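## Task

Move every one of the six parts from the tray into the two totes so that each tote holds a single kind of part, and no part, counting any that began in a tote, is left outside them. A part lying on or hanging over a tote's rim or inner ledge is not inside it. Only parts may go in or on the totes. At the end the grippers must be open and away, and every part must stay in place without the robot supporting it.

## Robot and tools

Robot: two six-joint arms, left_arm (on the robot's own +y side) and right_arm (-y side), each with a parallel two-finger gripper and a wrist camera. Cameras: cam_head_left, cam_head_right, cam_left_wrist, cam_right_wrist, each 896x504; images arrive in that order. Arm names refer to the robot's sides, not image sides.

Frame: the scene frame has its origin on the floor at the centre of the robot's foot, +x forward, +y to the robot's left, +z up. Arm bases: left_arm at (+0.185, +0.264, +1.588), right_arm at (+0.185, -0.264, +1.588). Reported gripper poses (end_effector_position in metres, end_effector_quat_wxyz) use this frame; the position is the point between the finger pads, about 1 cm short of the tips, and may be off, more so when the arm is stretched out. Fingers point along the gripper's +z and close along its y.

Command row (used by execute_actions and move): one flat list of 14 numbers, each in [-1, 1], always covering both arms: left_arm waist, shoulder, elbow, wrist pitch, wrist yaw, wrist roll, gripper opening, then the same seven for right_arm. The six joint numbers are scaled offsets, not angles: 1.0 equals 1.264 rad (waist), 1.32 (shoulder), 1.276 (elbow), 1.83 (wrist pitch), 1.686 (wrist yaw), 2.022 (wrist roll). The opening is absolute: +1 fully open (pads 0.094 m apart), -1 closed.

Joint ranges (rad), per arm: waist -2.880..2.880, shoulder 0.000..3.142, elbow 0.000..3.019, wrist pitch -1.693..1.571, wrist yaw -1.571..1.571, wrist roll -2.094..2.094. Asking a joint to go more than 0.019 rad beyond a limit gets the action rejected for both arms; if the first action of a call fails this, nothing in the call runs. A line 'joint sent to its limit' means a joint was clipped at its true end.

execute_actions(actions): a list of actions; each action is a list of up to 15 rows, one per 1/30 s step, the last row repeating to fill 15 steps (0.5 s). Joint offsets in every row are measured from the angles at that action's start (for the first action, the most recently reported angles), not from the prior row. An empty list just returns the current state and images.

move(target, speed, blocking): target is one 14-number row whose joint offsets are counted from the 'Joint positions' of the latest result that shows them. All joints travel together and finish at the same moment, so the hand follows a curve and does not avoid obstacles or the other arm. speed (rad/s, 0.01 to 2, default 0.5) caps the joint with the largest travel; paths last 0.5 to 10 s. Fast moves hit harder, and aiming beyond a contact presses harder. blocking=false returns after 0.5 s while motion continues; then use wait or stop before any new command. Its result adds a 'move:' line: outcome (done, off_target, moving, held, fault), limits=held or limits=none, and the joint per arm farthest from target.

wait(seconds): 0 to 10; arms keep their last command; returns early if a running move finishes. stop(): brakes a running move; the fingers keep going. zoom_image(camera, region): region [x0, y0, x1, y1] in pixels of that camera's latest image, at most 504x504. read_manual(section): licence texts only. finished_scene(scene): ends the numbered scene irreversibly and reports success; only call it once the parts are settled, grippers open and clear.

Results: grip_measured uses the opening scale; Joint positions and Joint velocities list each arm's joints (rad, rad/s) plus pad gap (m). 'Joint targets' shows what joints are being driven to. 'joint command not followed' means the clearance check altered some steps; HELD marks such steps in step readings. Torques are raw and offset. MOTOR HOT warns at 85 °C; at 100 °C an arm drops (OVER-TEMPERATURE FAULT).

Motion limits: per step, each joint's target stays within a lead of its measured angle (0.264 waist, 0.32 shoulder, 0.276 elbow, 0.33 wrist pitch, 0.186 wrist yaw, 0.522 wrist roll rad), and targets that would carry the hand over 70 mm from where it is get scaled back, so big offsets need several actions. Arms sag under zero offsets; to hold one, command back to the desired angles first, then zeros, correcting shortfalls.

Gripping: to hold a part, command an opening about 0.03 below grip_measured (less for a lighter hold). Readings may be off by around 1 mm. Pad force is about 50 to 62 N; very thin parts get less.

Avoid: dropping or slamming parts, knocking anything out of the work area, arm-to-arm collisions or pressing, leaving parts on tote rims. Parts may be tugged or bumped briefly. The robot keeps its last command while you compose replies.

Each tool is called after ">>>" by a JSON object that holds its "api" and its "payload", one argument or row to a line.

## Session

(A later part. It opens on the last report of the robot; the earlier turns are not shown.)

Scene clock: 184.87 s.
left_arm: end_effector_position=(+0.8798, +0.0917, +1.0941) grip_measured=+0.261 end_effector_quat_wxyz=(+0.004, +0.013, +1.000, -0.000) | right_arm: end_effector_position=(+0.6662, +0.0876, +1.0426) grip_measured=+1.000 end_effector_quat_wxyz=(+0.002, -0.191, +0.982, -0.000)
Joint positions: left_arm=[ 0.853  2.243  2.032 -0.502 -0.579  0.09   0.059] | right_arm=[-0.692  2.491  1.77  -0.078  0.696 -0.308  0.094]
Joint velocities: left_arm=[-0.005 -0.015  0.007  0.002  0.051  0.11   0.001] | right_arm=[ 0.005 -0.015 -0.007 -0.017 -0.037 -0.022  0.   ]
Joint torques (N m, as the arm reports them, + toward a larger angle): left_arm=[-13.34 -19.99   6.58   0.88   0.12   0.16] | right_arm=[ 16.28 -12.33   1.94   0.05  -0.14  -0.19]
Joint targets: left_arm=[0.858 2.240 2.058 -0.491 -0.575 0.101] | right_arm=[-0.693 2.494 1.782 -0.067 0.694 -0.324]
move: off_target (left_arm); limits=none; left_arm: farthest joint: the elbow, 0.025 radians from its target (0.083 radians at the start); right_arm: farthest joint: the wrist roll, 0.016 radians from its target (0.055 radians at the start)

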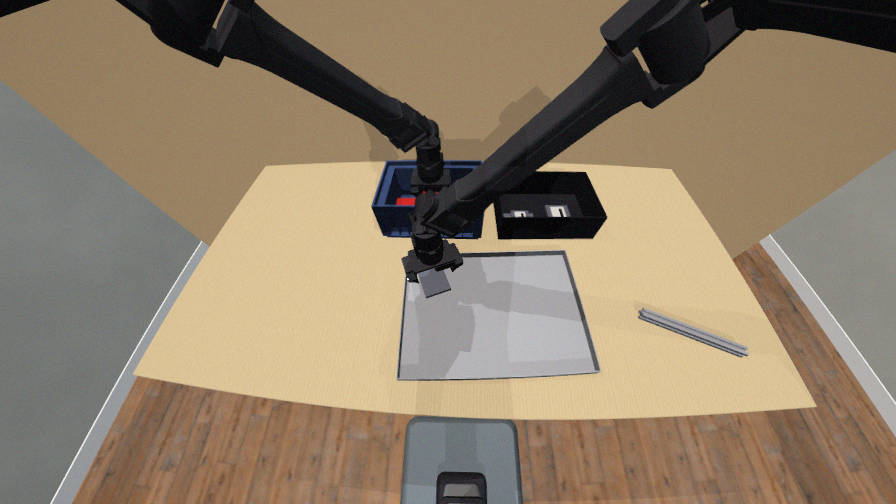

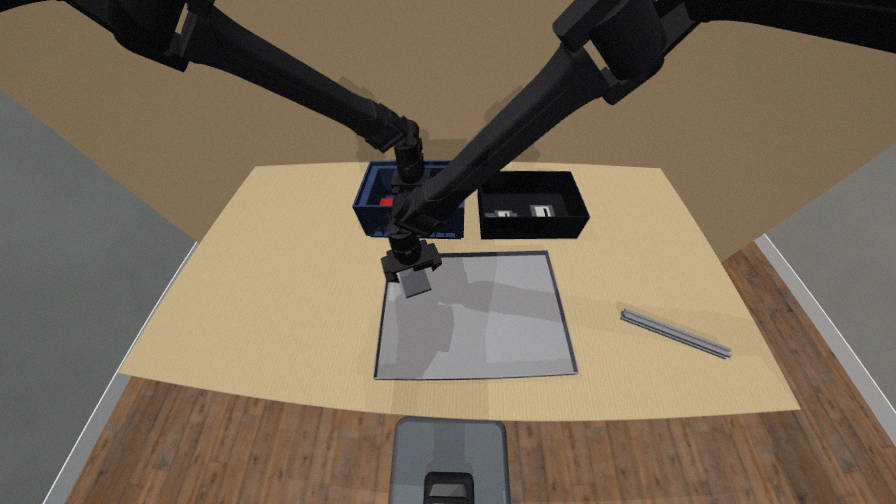

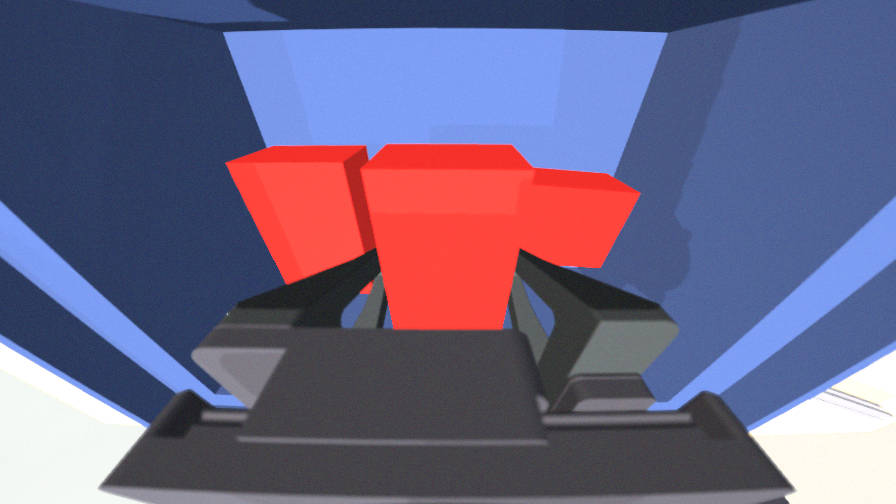

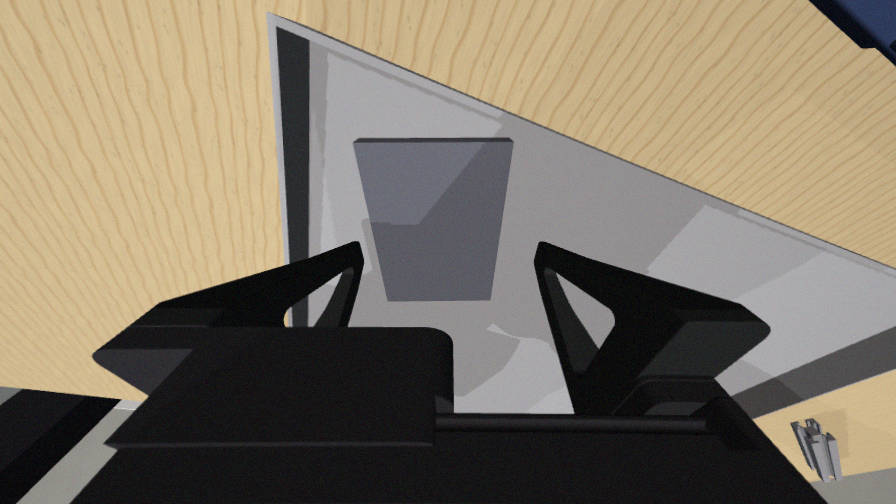

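>>> {"api": "move", "payload": {
  "target": [0.004,0.0091,0.0204,0.006,0.0024,0.0054,0.21,-0.0119,0.0379,0.0462,0.0063,-0.0066,-0.0153,1.0],
  "speed": 0.1
}}

Scene clock: 186.63 s.
left_arm: end_effector_position=(+0.8711, +0.0866, +1.0870) grip_measured=+0.261 end_effector_quat_wxyz=(-0.002, +0.018, +1.000, -0.001) | right_arm: end_effector_position=(+0.6607, +0.0928, +1.0253) grip_measured=+1.000 end_effector_quat_wxyz=(+0.001, -0.195, +0.981, +0.001)
Joint positions: left_arm=[ 0.853  2.258  2.032 -0.502 -0.579  0.091  0.059] | right_arm=[-0.702  2.537  1.817 -0.078  0.687 -0.323  0.094]
Joint velocities: left_arm=[-0.015  0.015 -0.012  0.017  0.022 -0.037 -0.   ] | right_arm=[-0.015  0.005 -0.007 -0.007 -0.081 -0.037  0.   ]
Joint torques (N m, as the arm reports them, + toward a larger angle): left_arm=[-13.51 -20.11   6.33   0.87   0.11   0.12] | right_arm=[ 15.67 -12.15   1.88   0.03  -0.12  -0.2 ]
Joint targets: left_arm=[0.858 2.255 2.058 -0.491 -0.574 0.101] | right_arm=[-0.708 2.541 1.829 -0.066 0.685 -0.339]
move: off_target (left_arm); limits=none; left_arm: farthest joint: the elbow, 0.026 radians from its target (0.026 radians at the start); right_arm: farthest joint: the wrist roll, 0.016 radians from its target (0.030 radians at the start)

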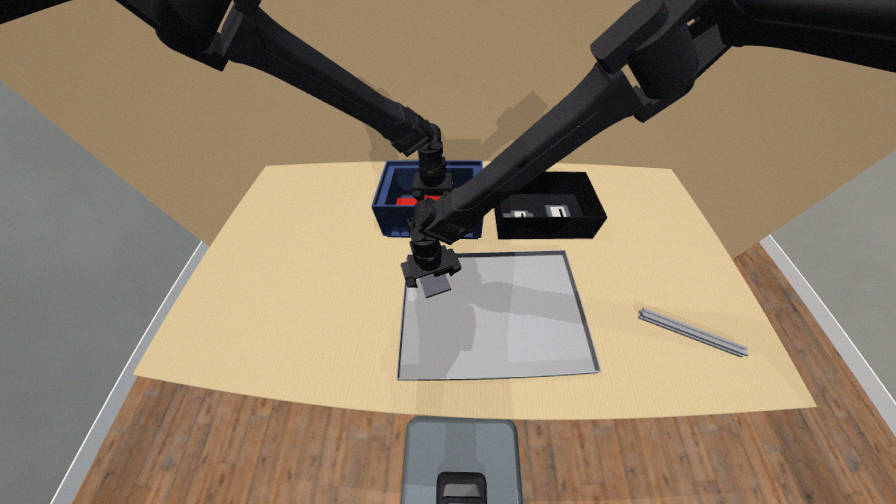

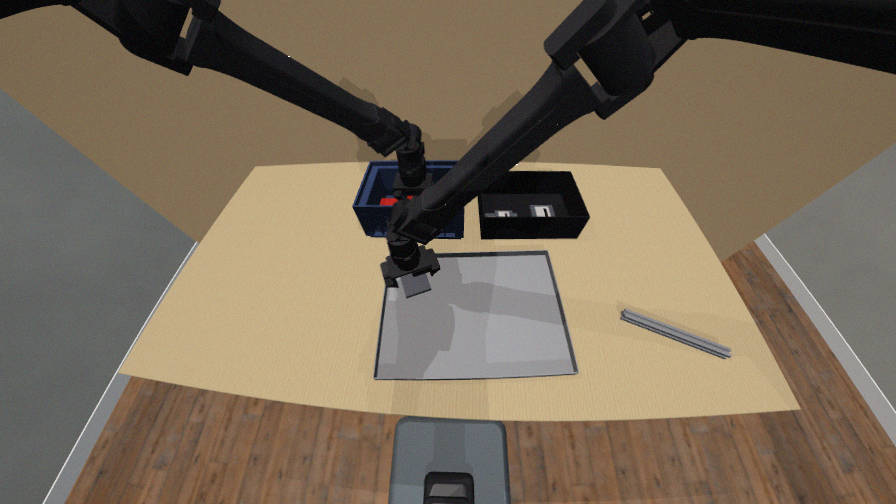

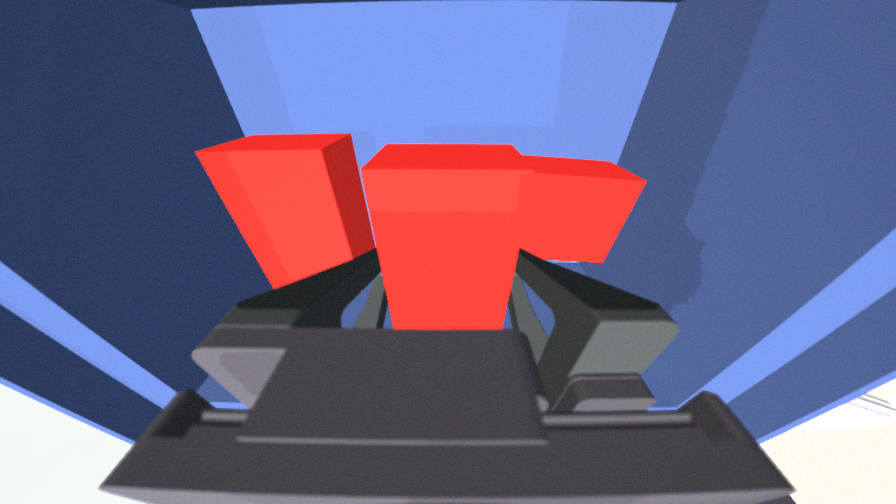

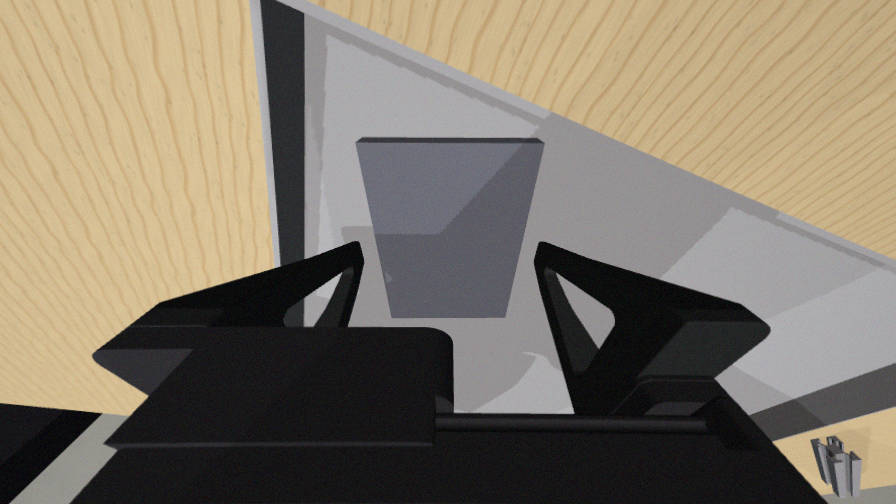

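>>> {"api": "execute_actions", "payload": {
  "actions": [
    [[0.004,-0.0023,0.0204,0.006,0.003,0.005,0.3,-0.0087,0.003,0.0094,0.0066,-0.0012,-0.008,1.0],[0.004,-0.0023,0.0204,0.006,0.003,0.005,0.35,-0.0087,0.003,0.0094,0.0066,-0.0012,-0.008,1.0],[0.004,-0.0023,0.0204,0.006,0.003,0.005,0.4,-0.0087,0.003,0.0094,0.0066,-0.0012,-0.008,1.0],[0.004,-0.0023,0.0204,0.006,0.003,0.005,0.5,-0.0087,0.003,0.0094,0.0066,-0.0012,-0.008,0.9],[0.004,-0.0023,0.0204,0.006,0.003,0.005,0.5,-0.0087,0.003,0.0094,0.0066,-0.0012,-0.008,0.8],[0.004,-0.0023,0.0204,0.006,0.003,0.005,0.5,-0.0087,0.003,0.0094,0.0066,-0.0012,-0.008,0.7],[0.004,-0.0023,0.0204,0.006,0.003,0.005,0.5,-0.0087,0.003,0.0094,0.0066,-0.0012,-0.008,0.62]],
    [[0.004,-0.0023,0.0204,0.006,0.003,0.005,0.5,-0.004,0.003,0.0094,0.0066,-0.0012,-0.008,0.58],[0.004,-0.0023,0.0204,0.006,0.003,0.005,0.5,-0.004,0.003,0.0094,0.0066,-0.0012,-0.008,0.55],[0.004,-0.0023,0.0204,0.006,0.003,0.005,0.5,-0.004,0.003,0.0094,0.0066,-0.0012,-0.008,0.52],[0.004,-0.0023,0.0204,0.006,0.003,0.005,0.5,-0.004,0.003,0.0094,0.0066,-0.0012,-0.008,0.5],[0.004,-0.0023,0.0204,0.006,0.003,0.005,0.5,-0.004,0.003,0.0094,0.0066,-0.0012,-0.008,0.48],[0.004,-0.0023,0.0204,0.006,0.003,0.005,0.5,-0.004,0.003,0.0094,0.0066,-0.0012,-0.008,0.46],[0.004,-0.0023,0.0204,0.006,0.003,0.005,0.5,-0.004,0.003,0.0094,0.0066,-0.0012,-0.008,0.44],[0.004,-0.0023,0.0204,0.006,0.003,0.005,0.5,-0.004,0.003,0.0094,0.0066,-0.0012,-0.008,0.42],[0.004,-0.0023,0.0204,0.006,0.003,0.005,0.5,-0.004,0.003,0.0094,0.0066,-0.0012,-0.008,0.4]]
  ]
}}

Scene clock: 189.20 s.
left_arm: end_effector_position=(+0.8716, +0.0864, +1.0871) grip_measured=+0.498 end_effector_quat_wxyz=(-0.001, +0.018, +1.000, -0.002) | right_arm: end_effector_position=(+0.6608, +0.0928, +1.0251) grip_measured=+0.463 end_effector_quat_wxyz=(+0.001, -0.196, +0.981, +0.001)
Joint positions: left_arm=[ 0.853  2.258  2.033 -0.502 -0.577  0.091  0.07 ] | right_arm=[-0.703  2.537  1.817 -0.077  0.686 -0.326  0.069]
Joint velocities: left_arm=[-0.024 -0.015 -0.012 -0.012  0.022  0.007  0.001] | right_arm=[-0.005 -0.005 -0.007 -0.002  0.007  0.051 -0.001]
Joint torques (N m, as the arm reports them, + toward a larger angle): left_arm=[-13.28 -20.03   6.46   0.9    0.12   0.11] | right_arm=[ 15.69 -12.22   1.94   0.02  -0.1   -0.21]
Joint targets: left_arm=[0.858 2.254 2.059 -0.491 -0.573 0.101] | right_arm=[-0.708 2.541 1.829 -0.065 0.684 -0.341]
Step readings (joint positions; steps 1 to 15: 1st action; 16 to 30: 2nd action):
0: left_arm=[0.853 2.258 2.032 -0.502 -0.579 0.091] | right_arm=[-0.702 2.537 1.817 -0.078 0.687 -0.324]
1: left_arm=[0.853 2.258 2.032 -0.502 -0.578 0.091] | right_arm=[-0.702 2.537 1.817 -0.078 0.687 -0.324]
2: left_arm=[0.853 2.258 2.032 -0.502 -0.578 0.091] | right_arm=[-0.703 2.537 1.817 -0.078 0.687 -0.324]
4: left_arm=[0.853 2.258 2.033 -0.502 -0.578 0.091] | right_arm=[-0.703 2.537 1.817 -0.078 0.686 -0.324]
8: left_arm=[0.853 2.258 2.033 -0.502 -0.578 0.091] | right_arm=[-0.703 2.537 1.817 -0.078 0.686 -0.325]
15: left_arm=[0.853 2.258 2.033 -0.502 -0.578 0.091] | right_arm=[-0.703 2.537 1.817 -0.078 0.686 -0.325]
16: left_arm=[0.853 2.258 2.033 -0.502 -0.577 0.091] | right_arm=[-0.703 2.537 1.817 -0.078 0.686 -0.325]
17: left_arm=[0.853 2.258 2.033 -0.502 -0.577 0.091] | right_arm=[-0.703 2.537 1.817 -0.078 0.686 -0.325]
19: left_arm=[0.853 2.258 2.033 -0.502 -0.577 0.091] | right_arm=[-0.703 2.537 1.817 -0.078 0.686 -0.325]
23: left_arm=[0.853 2.258 2.033 -0.502 -0.577 0.091] | right_arm=[-0.703 2.537 1.817 -0.077 0.686 -0.325]
30: Joint positions above

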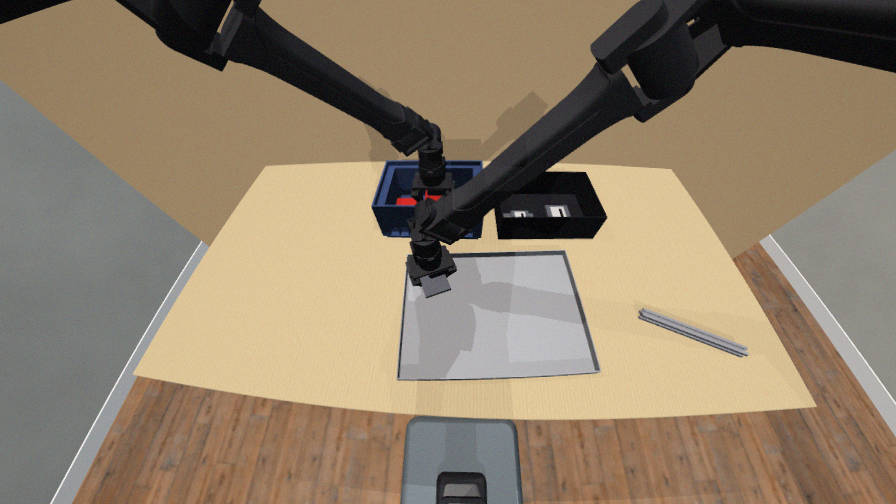

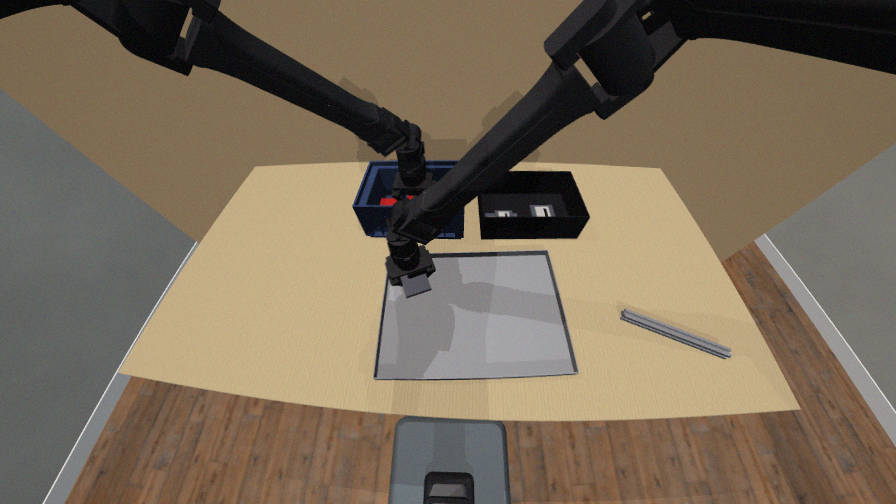

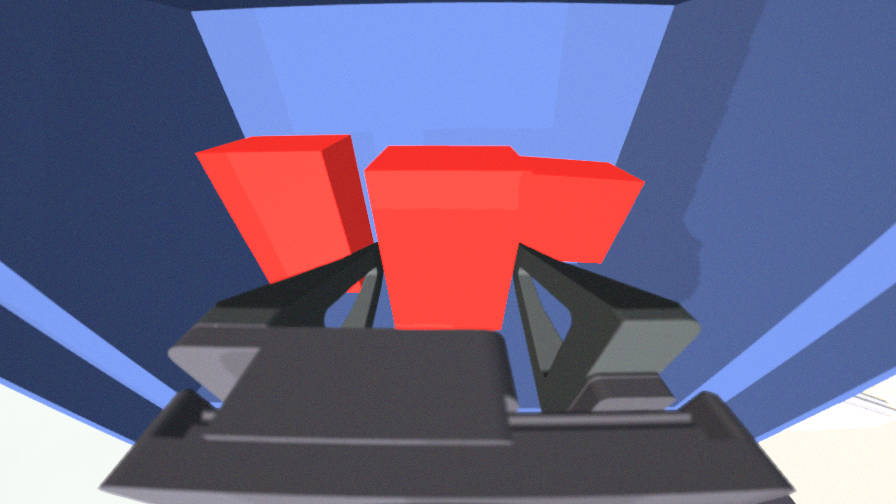

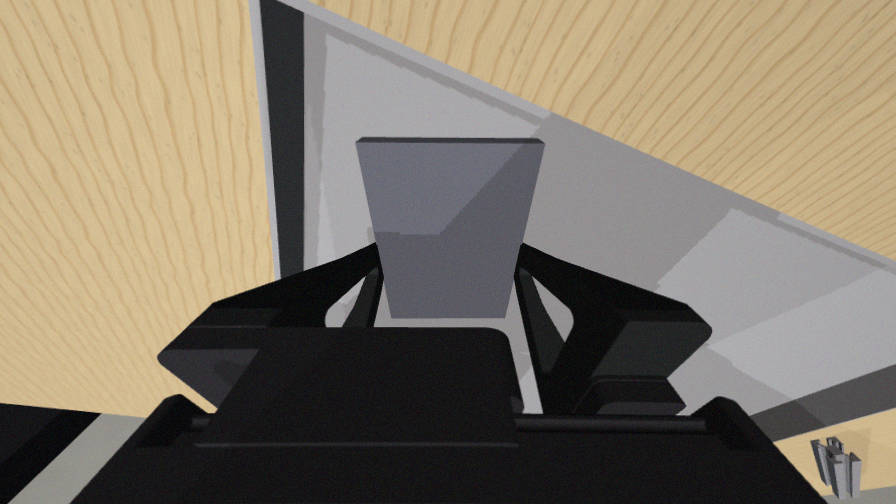

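>>> {"api": "move", "payload": {
  "target": [-0.0997,-0.2371,-0.185,-0.053,-0.054,-0.065,0.7,0.0969,-0.3825,-0.4586,0.015,0.0475,0.013,0.40],
  "speed": 0.6
}}

Scene clock: 194.33 s.
left_arm: end_effector_position=(+0.8895, +0.1017, +1.2332) grip_measured=+0.698 end_effector_quat_wxyz=(+0.009, -0.006, +1.000, +0.003) | right_arm: end_effector_position=(+0.6418, +0.0156, +1.2060) grip_measured=+0.463 end_effector_quat_wxyz=(-0.002, -0.242, +0.970, -0.003)
Joint positions: left_arm=[ 0.748  1.959  1.796 -0.589 -0.664 -0.03   0.08 ] | right_arm=[-0.601  2.047  1.236 -0.059  0.764 -0.315  0.069]
Joint velocities: left_arm=[ 0.005 -0.024 -0.002 -0.007  0.037  0.007 -0.001] | right_arm=[ 0.005 -0.005 -0.012  0.002  0.037 -0.081  0.   ]
Joint torques (N m, as the arm reports them, + toward a larger angle): left_arm=[-15.21 -20.23   4.58   0.14  -0.18  -0.13] | right_arm=[ 15.19 -13.21   0.25  -0.02   0.06   0.08]
Joint targets: left_arm=[0.727 1.945 1.797 -0.599 -0.668 -0.040] | right_arm=[-0.580 2.032 1.232 -0.049 0.766 -0.299]
move: off_target (left_arm); limits=none; left_arm: farthest joint: the waist, 0.021 radians from its target (0.126 radians at the start); right_arm: farthest joint: the waist, 0.020 radians from its target (0.122 radians at the start)

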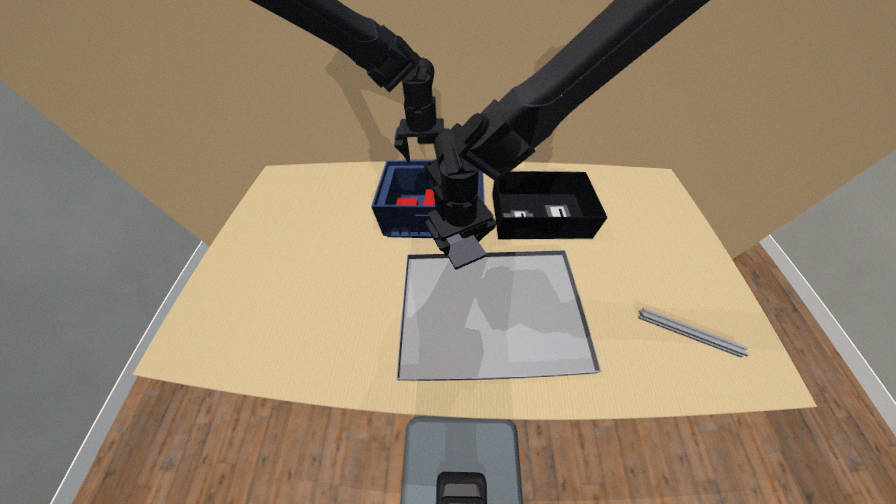

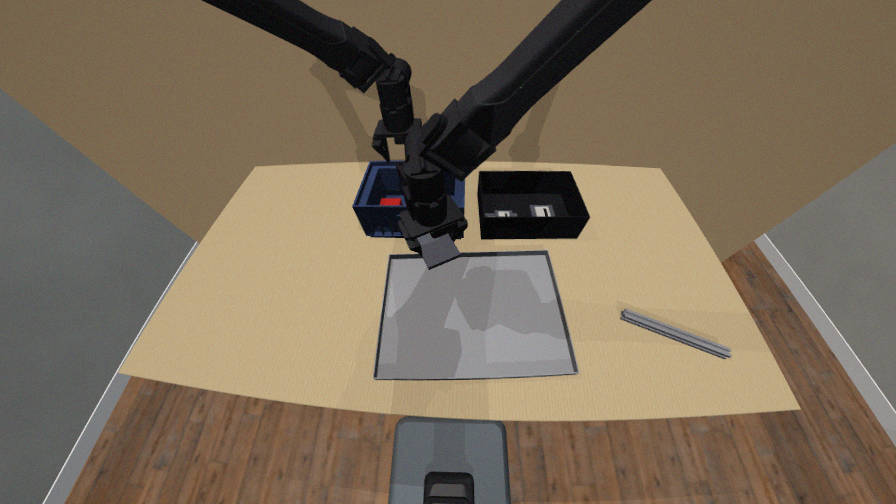

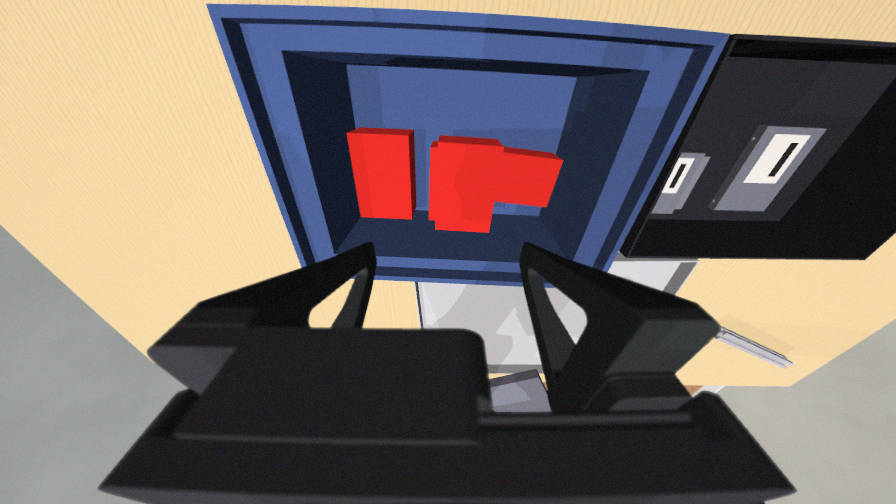

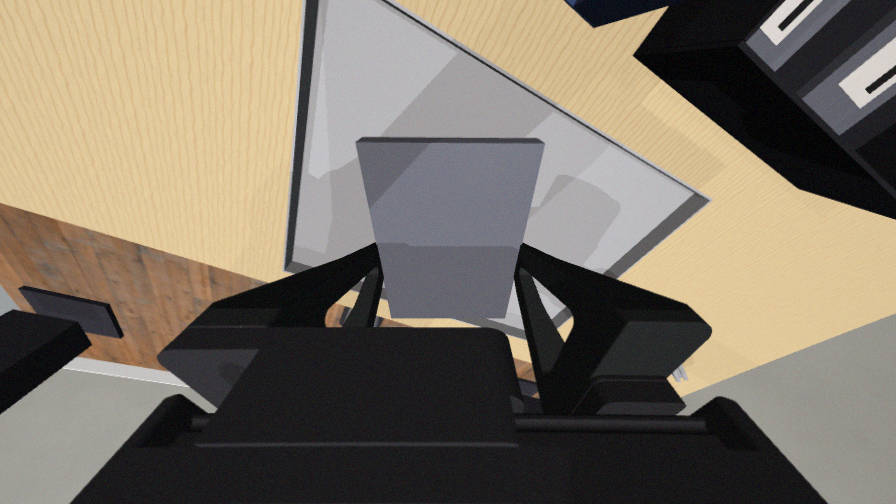

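>>> {"api": "move", "payload": {
  "target": [0.158,-0.24,-0.392,0.14,0.095,0,0.7,-0.3758,-0.1765,0.4036,-0.2732,-0.2135,0.0435,0.40],
  "speed": 0.65
}}

Scene clock: 197.50 s.
left_arm: end_effector_position=(+0.7786, +0.2349, +1.2325) grip_measured=+0.698 end_effector_quat_wxyz=(-0.007, -0.075, +0.997, -0.002) | right_arm: end_effector_position=(+0.8868, -0.3278, +1.1822) grip_measured=+0.463 end_effector_quat_wxyz=(+0.003, -0.006, +1.000, -0.006)
Joint positions: left_arm=[ 0.944  1.655  1.297 -0.344 -0.507 -0.03   0.08 ] | right_arm=[-1.09   1.818  1.735 -0.551  0.406 -0.242  0.069]
Joint velocities: left_arm=[-0.005  0.015  0.002  0.002  0.022  0.007 -0.   ] | right_arm=[-0.015  0.005  0.002  0.002 -0.022 -0.022 -0.   ]
Joint torques (N m, as the arm reports them, + toward a larger angle): left_arm=[ -7.53 -17.88   2.62   0.89   0.09   0.02] | right_arm=[  9.23 -19.67   6.12  -0.48  -0.11   0.05]
Joint targets: left_arm=[0.947 1.642 1.296 -0.333 -0.503 -0.030] | right_arm=[-1.076 1.814 1.751 -0.559 0.404 -0.227]
move: done; limits=none; left_arm: farthest joint: the shoulder, 0.013 radians from its target (0.317 radians at the start); right_arm: farthest joint: the elbow, 0.016 radians from its target (0.515 radians at the start)

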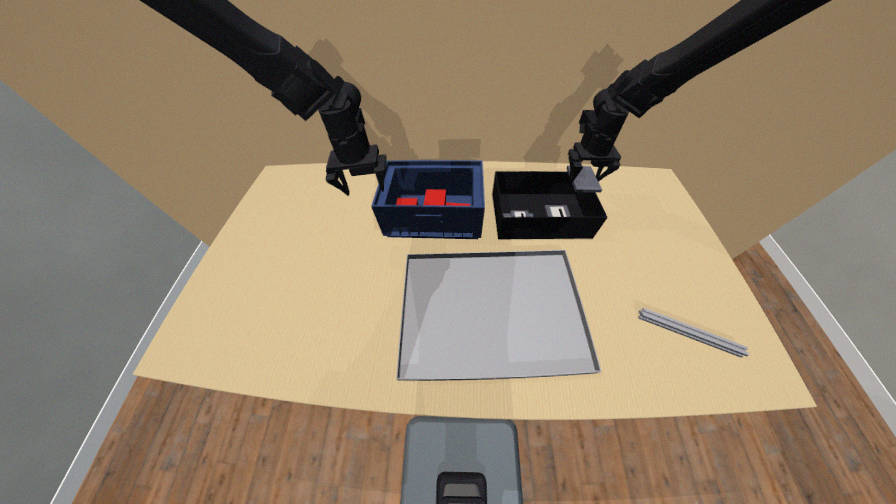

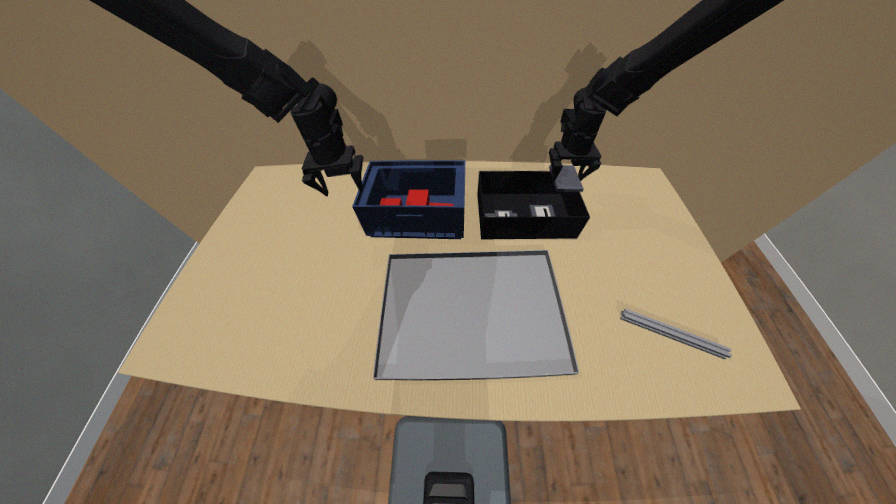

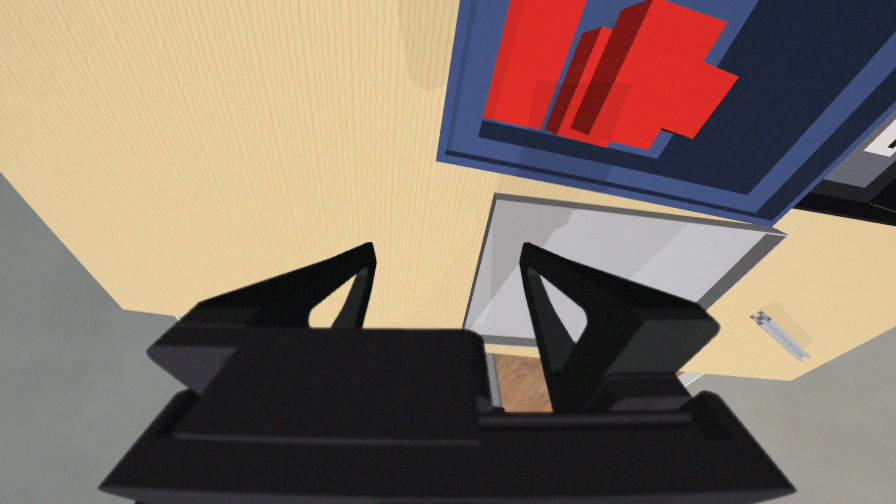

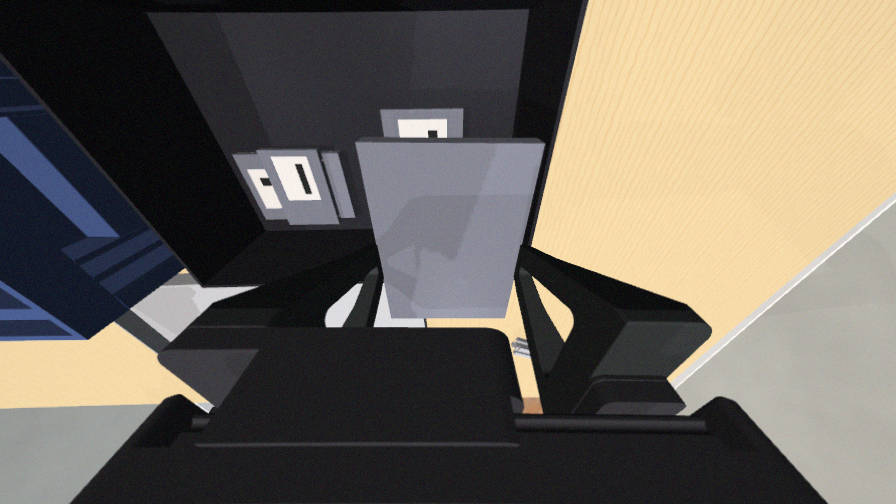

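>>> {"api": "move", "payload": {
  "target": [0.0985,-0.146,-0.2265,0.088,0.056,0,0.7,-0.0345,0.2402,0.246,0.0258,-0.0302,-0.0267,0.40],
  "speed": 0.4
}}

Scene clock: 199.70 s.
left_arm: end_effector_position=(+0.6954, +0.2956, +1.2491) grip_measured=+0.698 end_effector_quat_wxyz=(-0.008, -0.116, +0.993, -0.001) | right_arm: end_effector_position=(+0.8811, -0.2994, +1.0481) grip_measured=+0.463 end_effector_quat_wxyz=(-0.004, -0.015, +1.000, +0.004)
Joint positions: left_arm=[ 1.063  1.481  1.008 -0.195 -0.417 -0.03   0.08 ] | right_arm=[-1.131  2.143  2.015 -0.514  0.357 -0.281  0.069]
Joint velocities: left_arm=[-0.005 -0.015 -0.002 -0.002 -0.051 -0.066 -0.001] | right_arm=[-0.005 -0.005  0.002 -0.012  0.037 -0.066  0.   ]
Joint torques (N m, as the arm reports them, + toward a larger angle): left_arm=[ -4.45 -16.49   1.78   0.86   0.09   0.01] | right_arm=[  8.38 -20.28   7.29   0.03  -0.15  -0.21]
Joint targets: left_arm=[1.069 1.462 1.008 -0.184 -0.413 -0.030] | right_arm=[-1.133 2.135 2.049 -0.504 0.355 -0.296]
move: off_target (right_arm); limits=none; left_arm: farthest joint: the shoulder, 0.019 radians from its target (0.193 radians at the start); right_arm: farthest joint: the elbow, 0.034 radians from its target (0.314 radians at the start)

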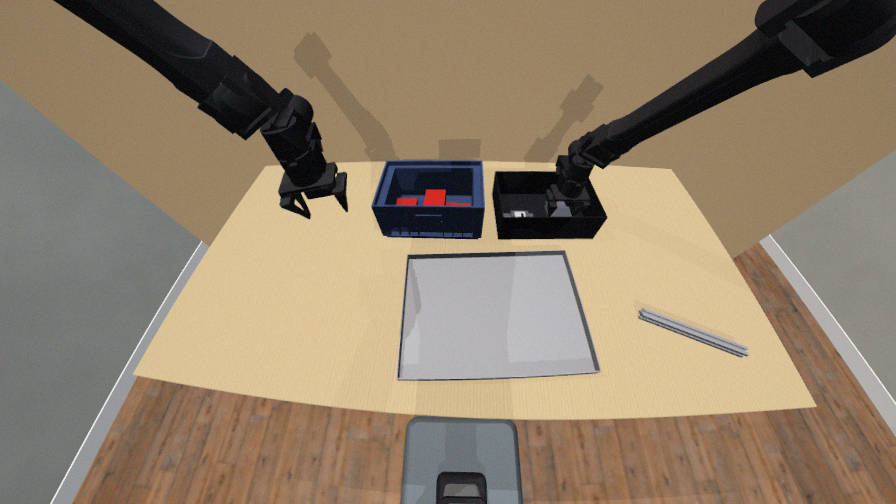

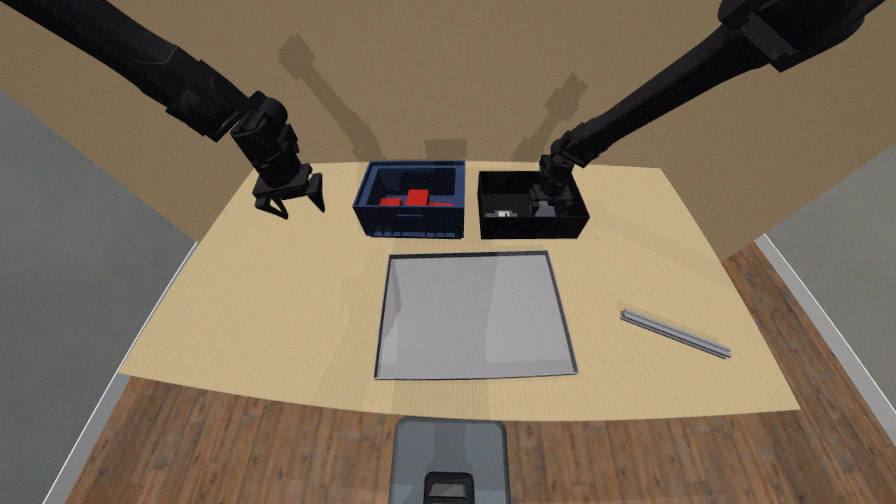

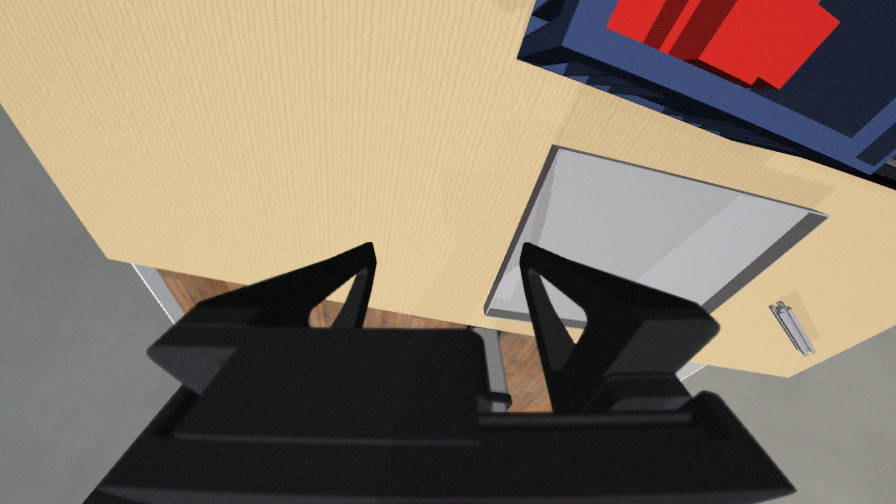

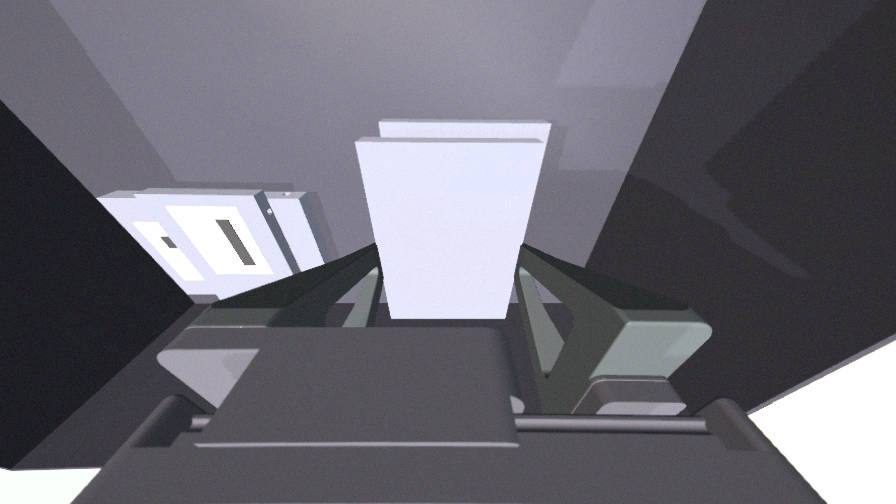

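>>> {"api": "move", "payload": {
  "target": [0.004,-0.0144,0,0.006,0.002,0,0.7,-0.0123,0.0179,0.057,0.003,-0.0036,-0.0094,0.40],
  "speed": 0.12
}}

Scene clock: 201.77 s.
left_arm: end_effector_position=(+0.6954, +0.2956, +1.2491) grip_measured=+0.698 end_effector_quat_wxyz=(-0.008, -0.116, +0.993, -0.001) | right_arm: end_effector_position=(+0.8864, -0.3090, +1.0396) grip_measured=+0.463 end_effector_quat_wxyz=(+0.001, -0.011, +1.000, -0.001)
Joint positions: left_arm=[ 1.063  1.481  1.008 -0.195 -0.417 -0.03   0.08 ] | right_arm=[-1.144  2.166  2.053 -0.514  0.354 -0.284  0.069]
Joint velocities: left_arm=[-0.005 -0.005  0.002 -0.002 -0.007  0.007 -0.001] | right_arm=[-0.005 -0.015 -0.007 -0.012 -0.022 -0.037 -0.001]
Joint torques (N m, as the arm reports them, + toward a larger angle): left_arm=[ -4.41 -17.15   1.67   0.88   0.08   0.03] | right_arm=[  8.41 -19.35   7.4   -0.1   -0.14  -0.2 ]
Joint targets: left_arm=[1.068 1.462 1.008 -0.184 -0.413 -0.030] | right_arm=[-1.147 2.167 2.087 -0.508 0.351 -0.299]
move: off_target (right_arm); limits=none; left_arm: farthest joint: the shoulder, 0.019 radians from its target (0.019 radians at the start); right_arm: farthest joint: the elbow, 0.035 radians from its target (0.073 radians at the start)

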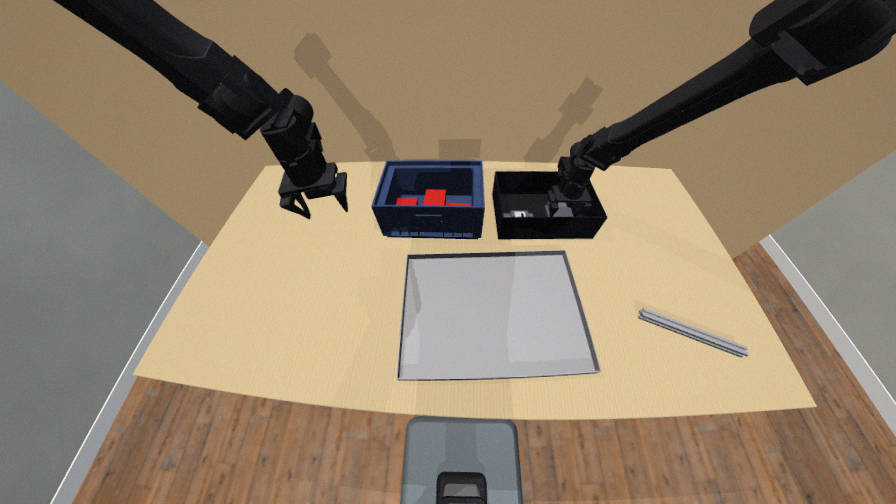

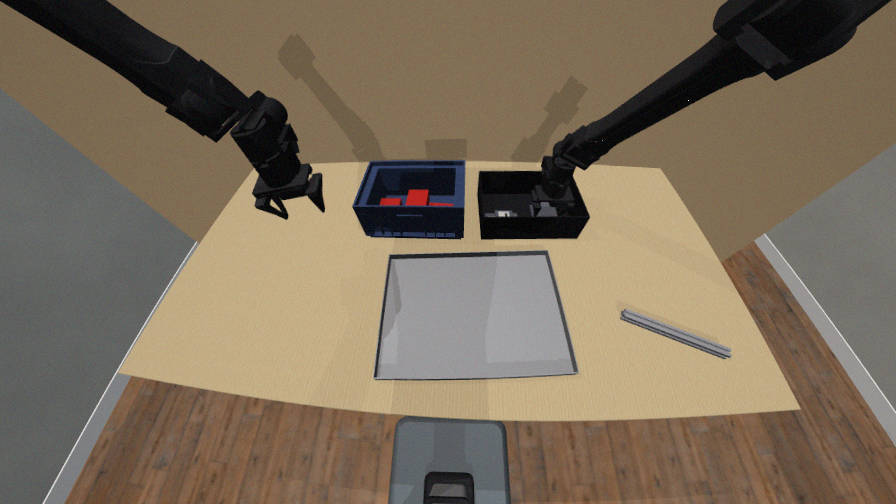

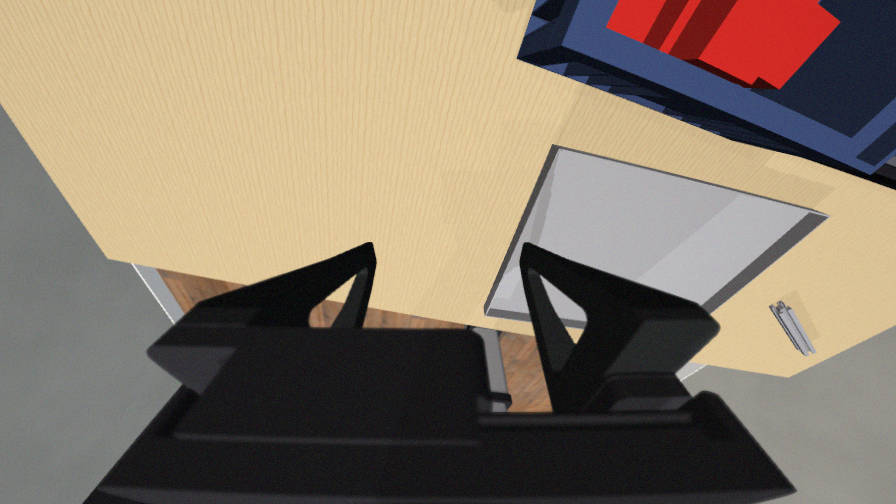

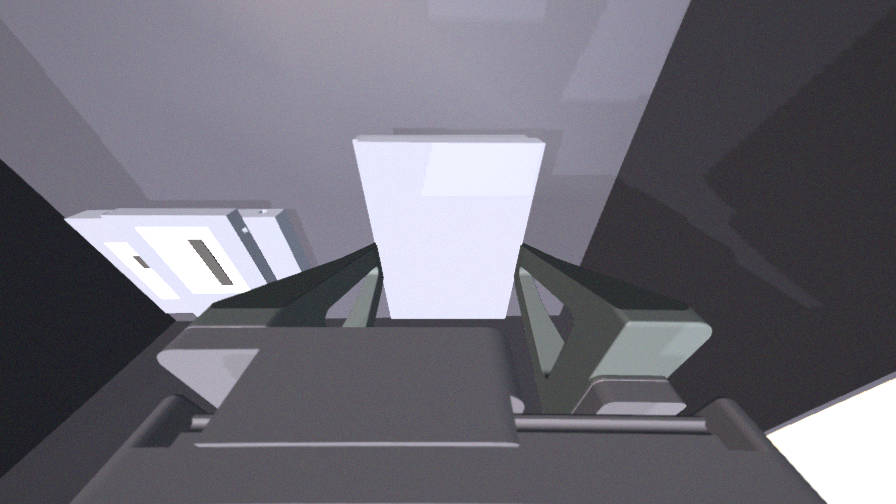

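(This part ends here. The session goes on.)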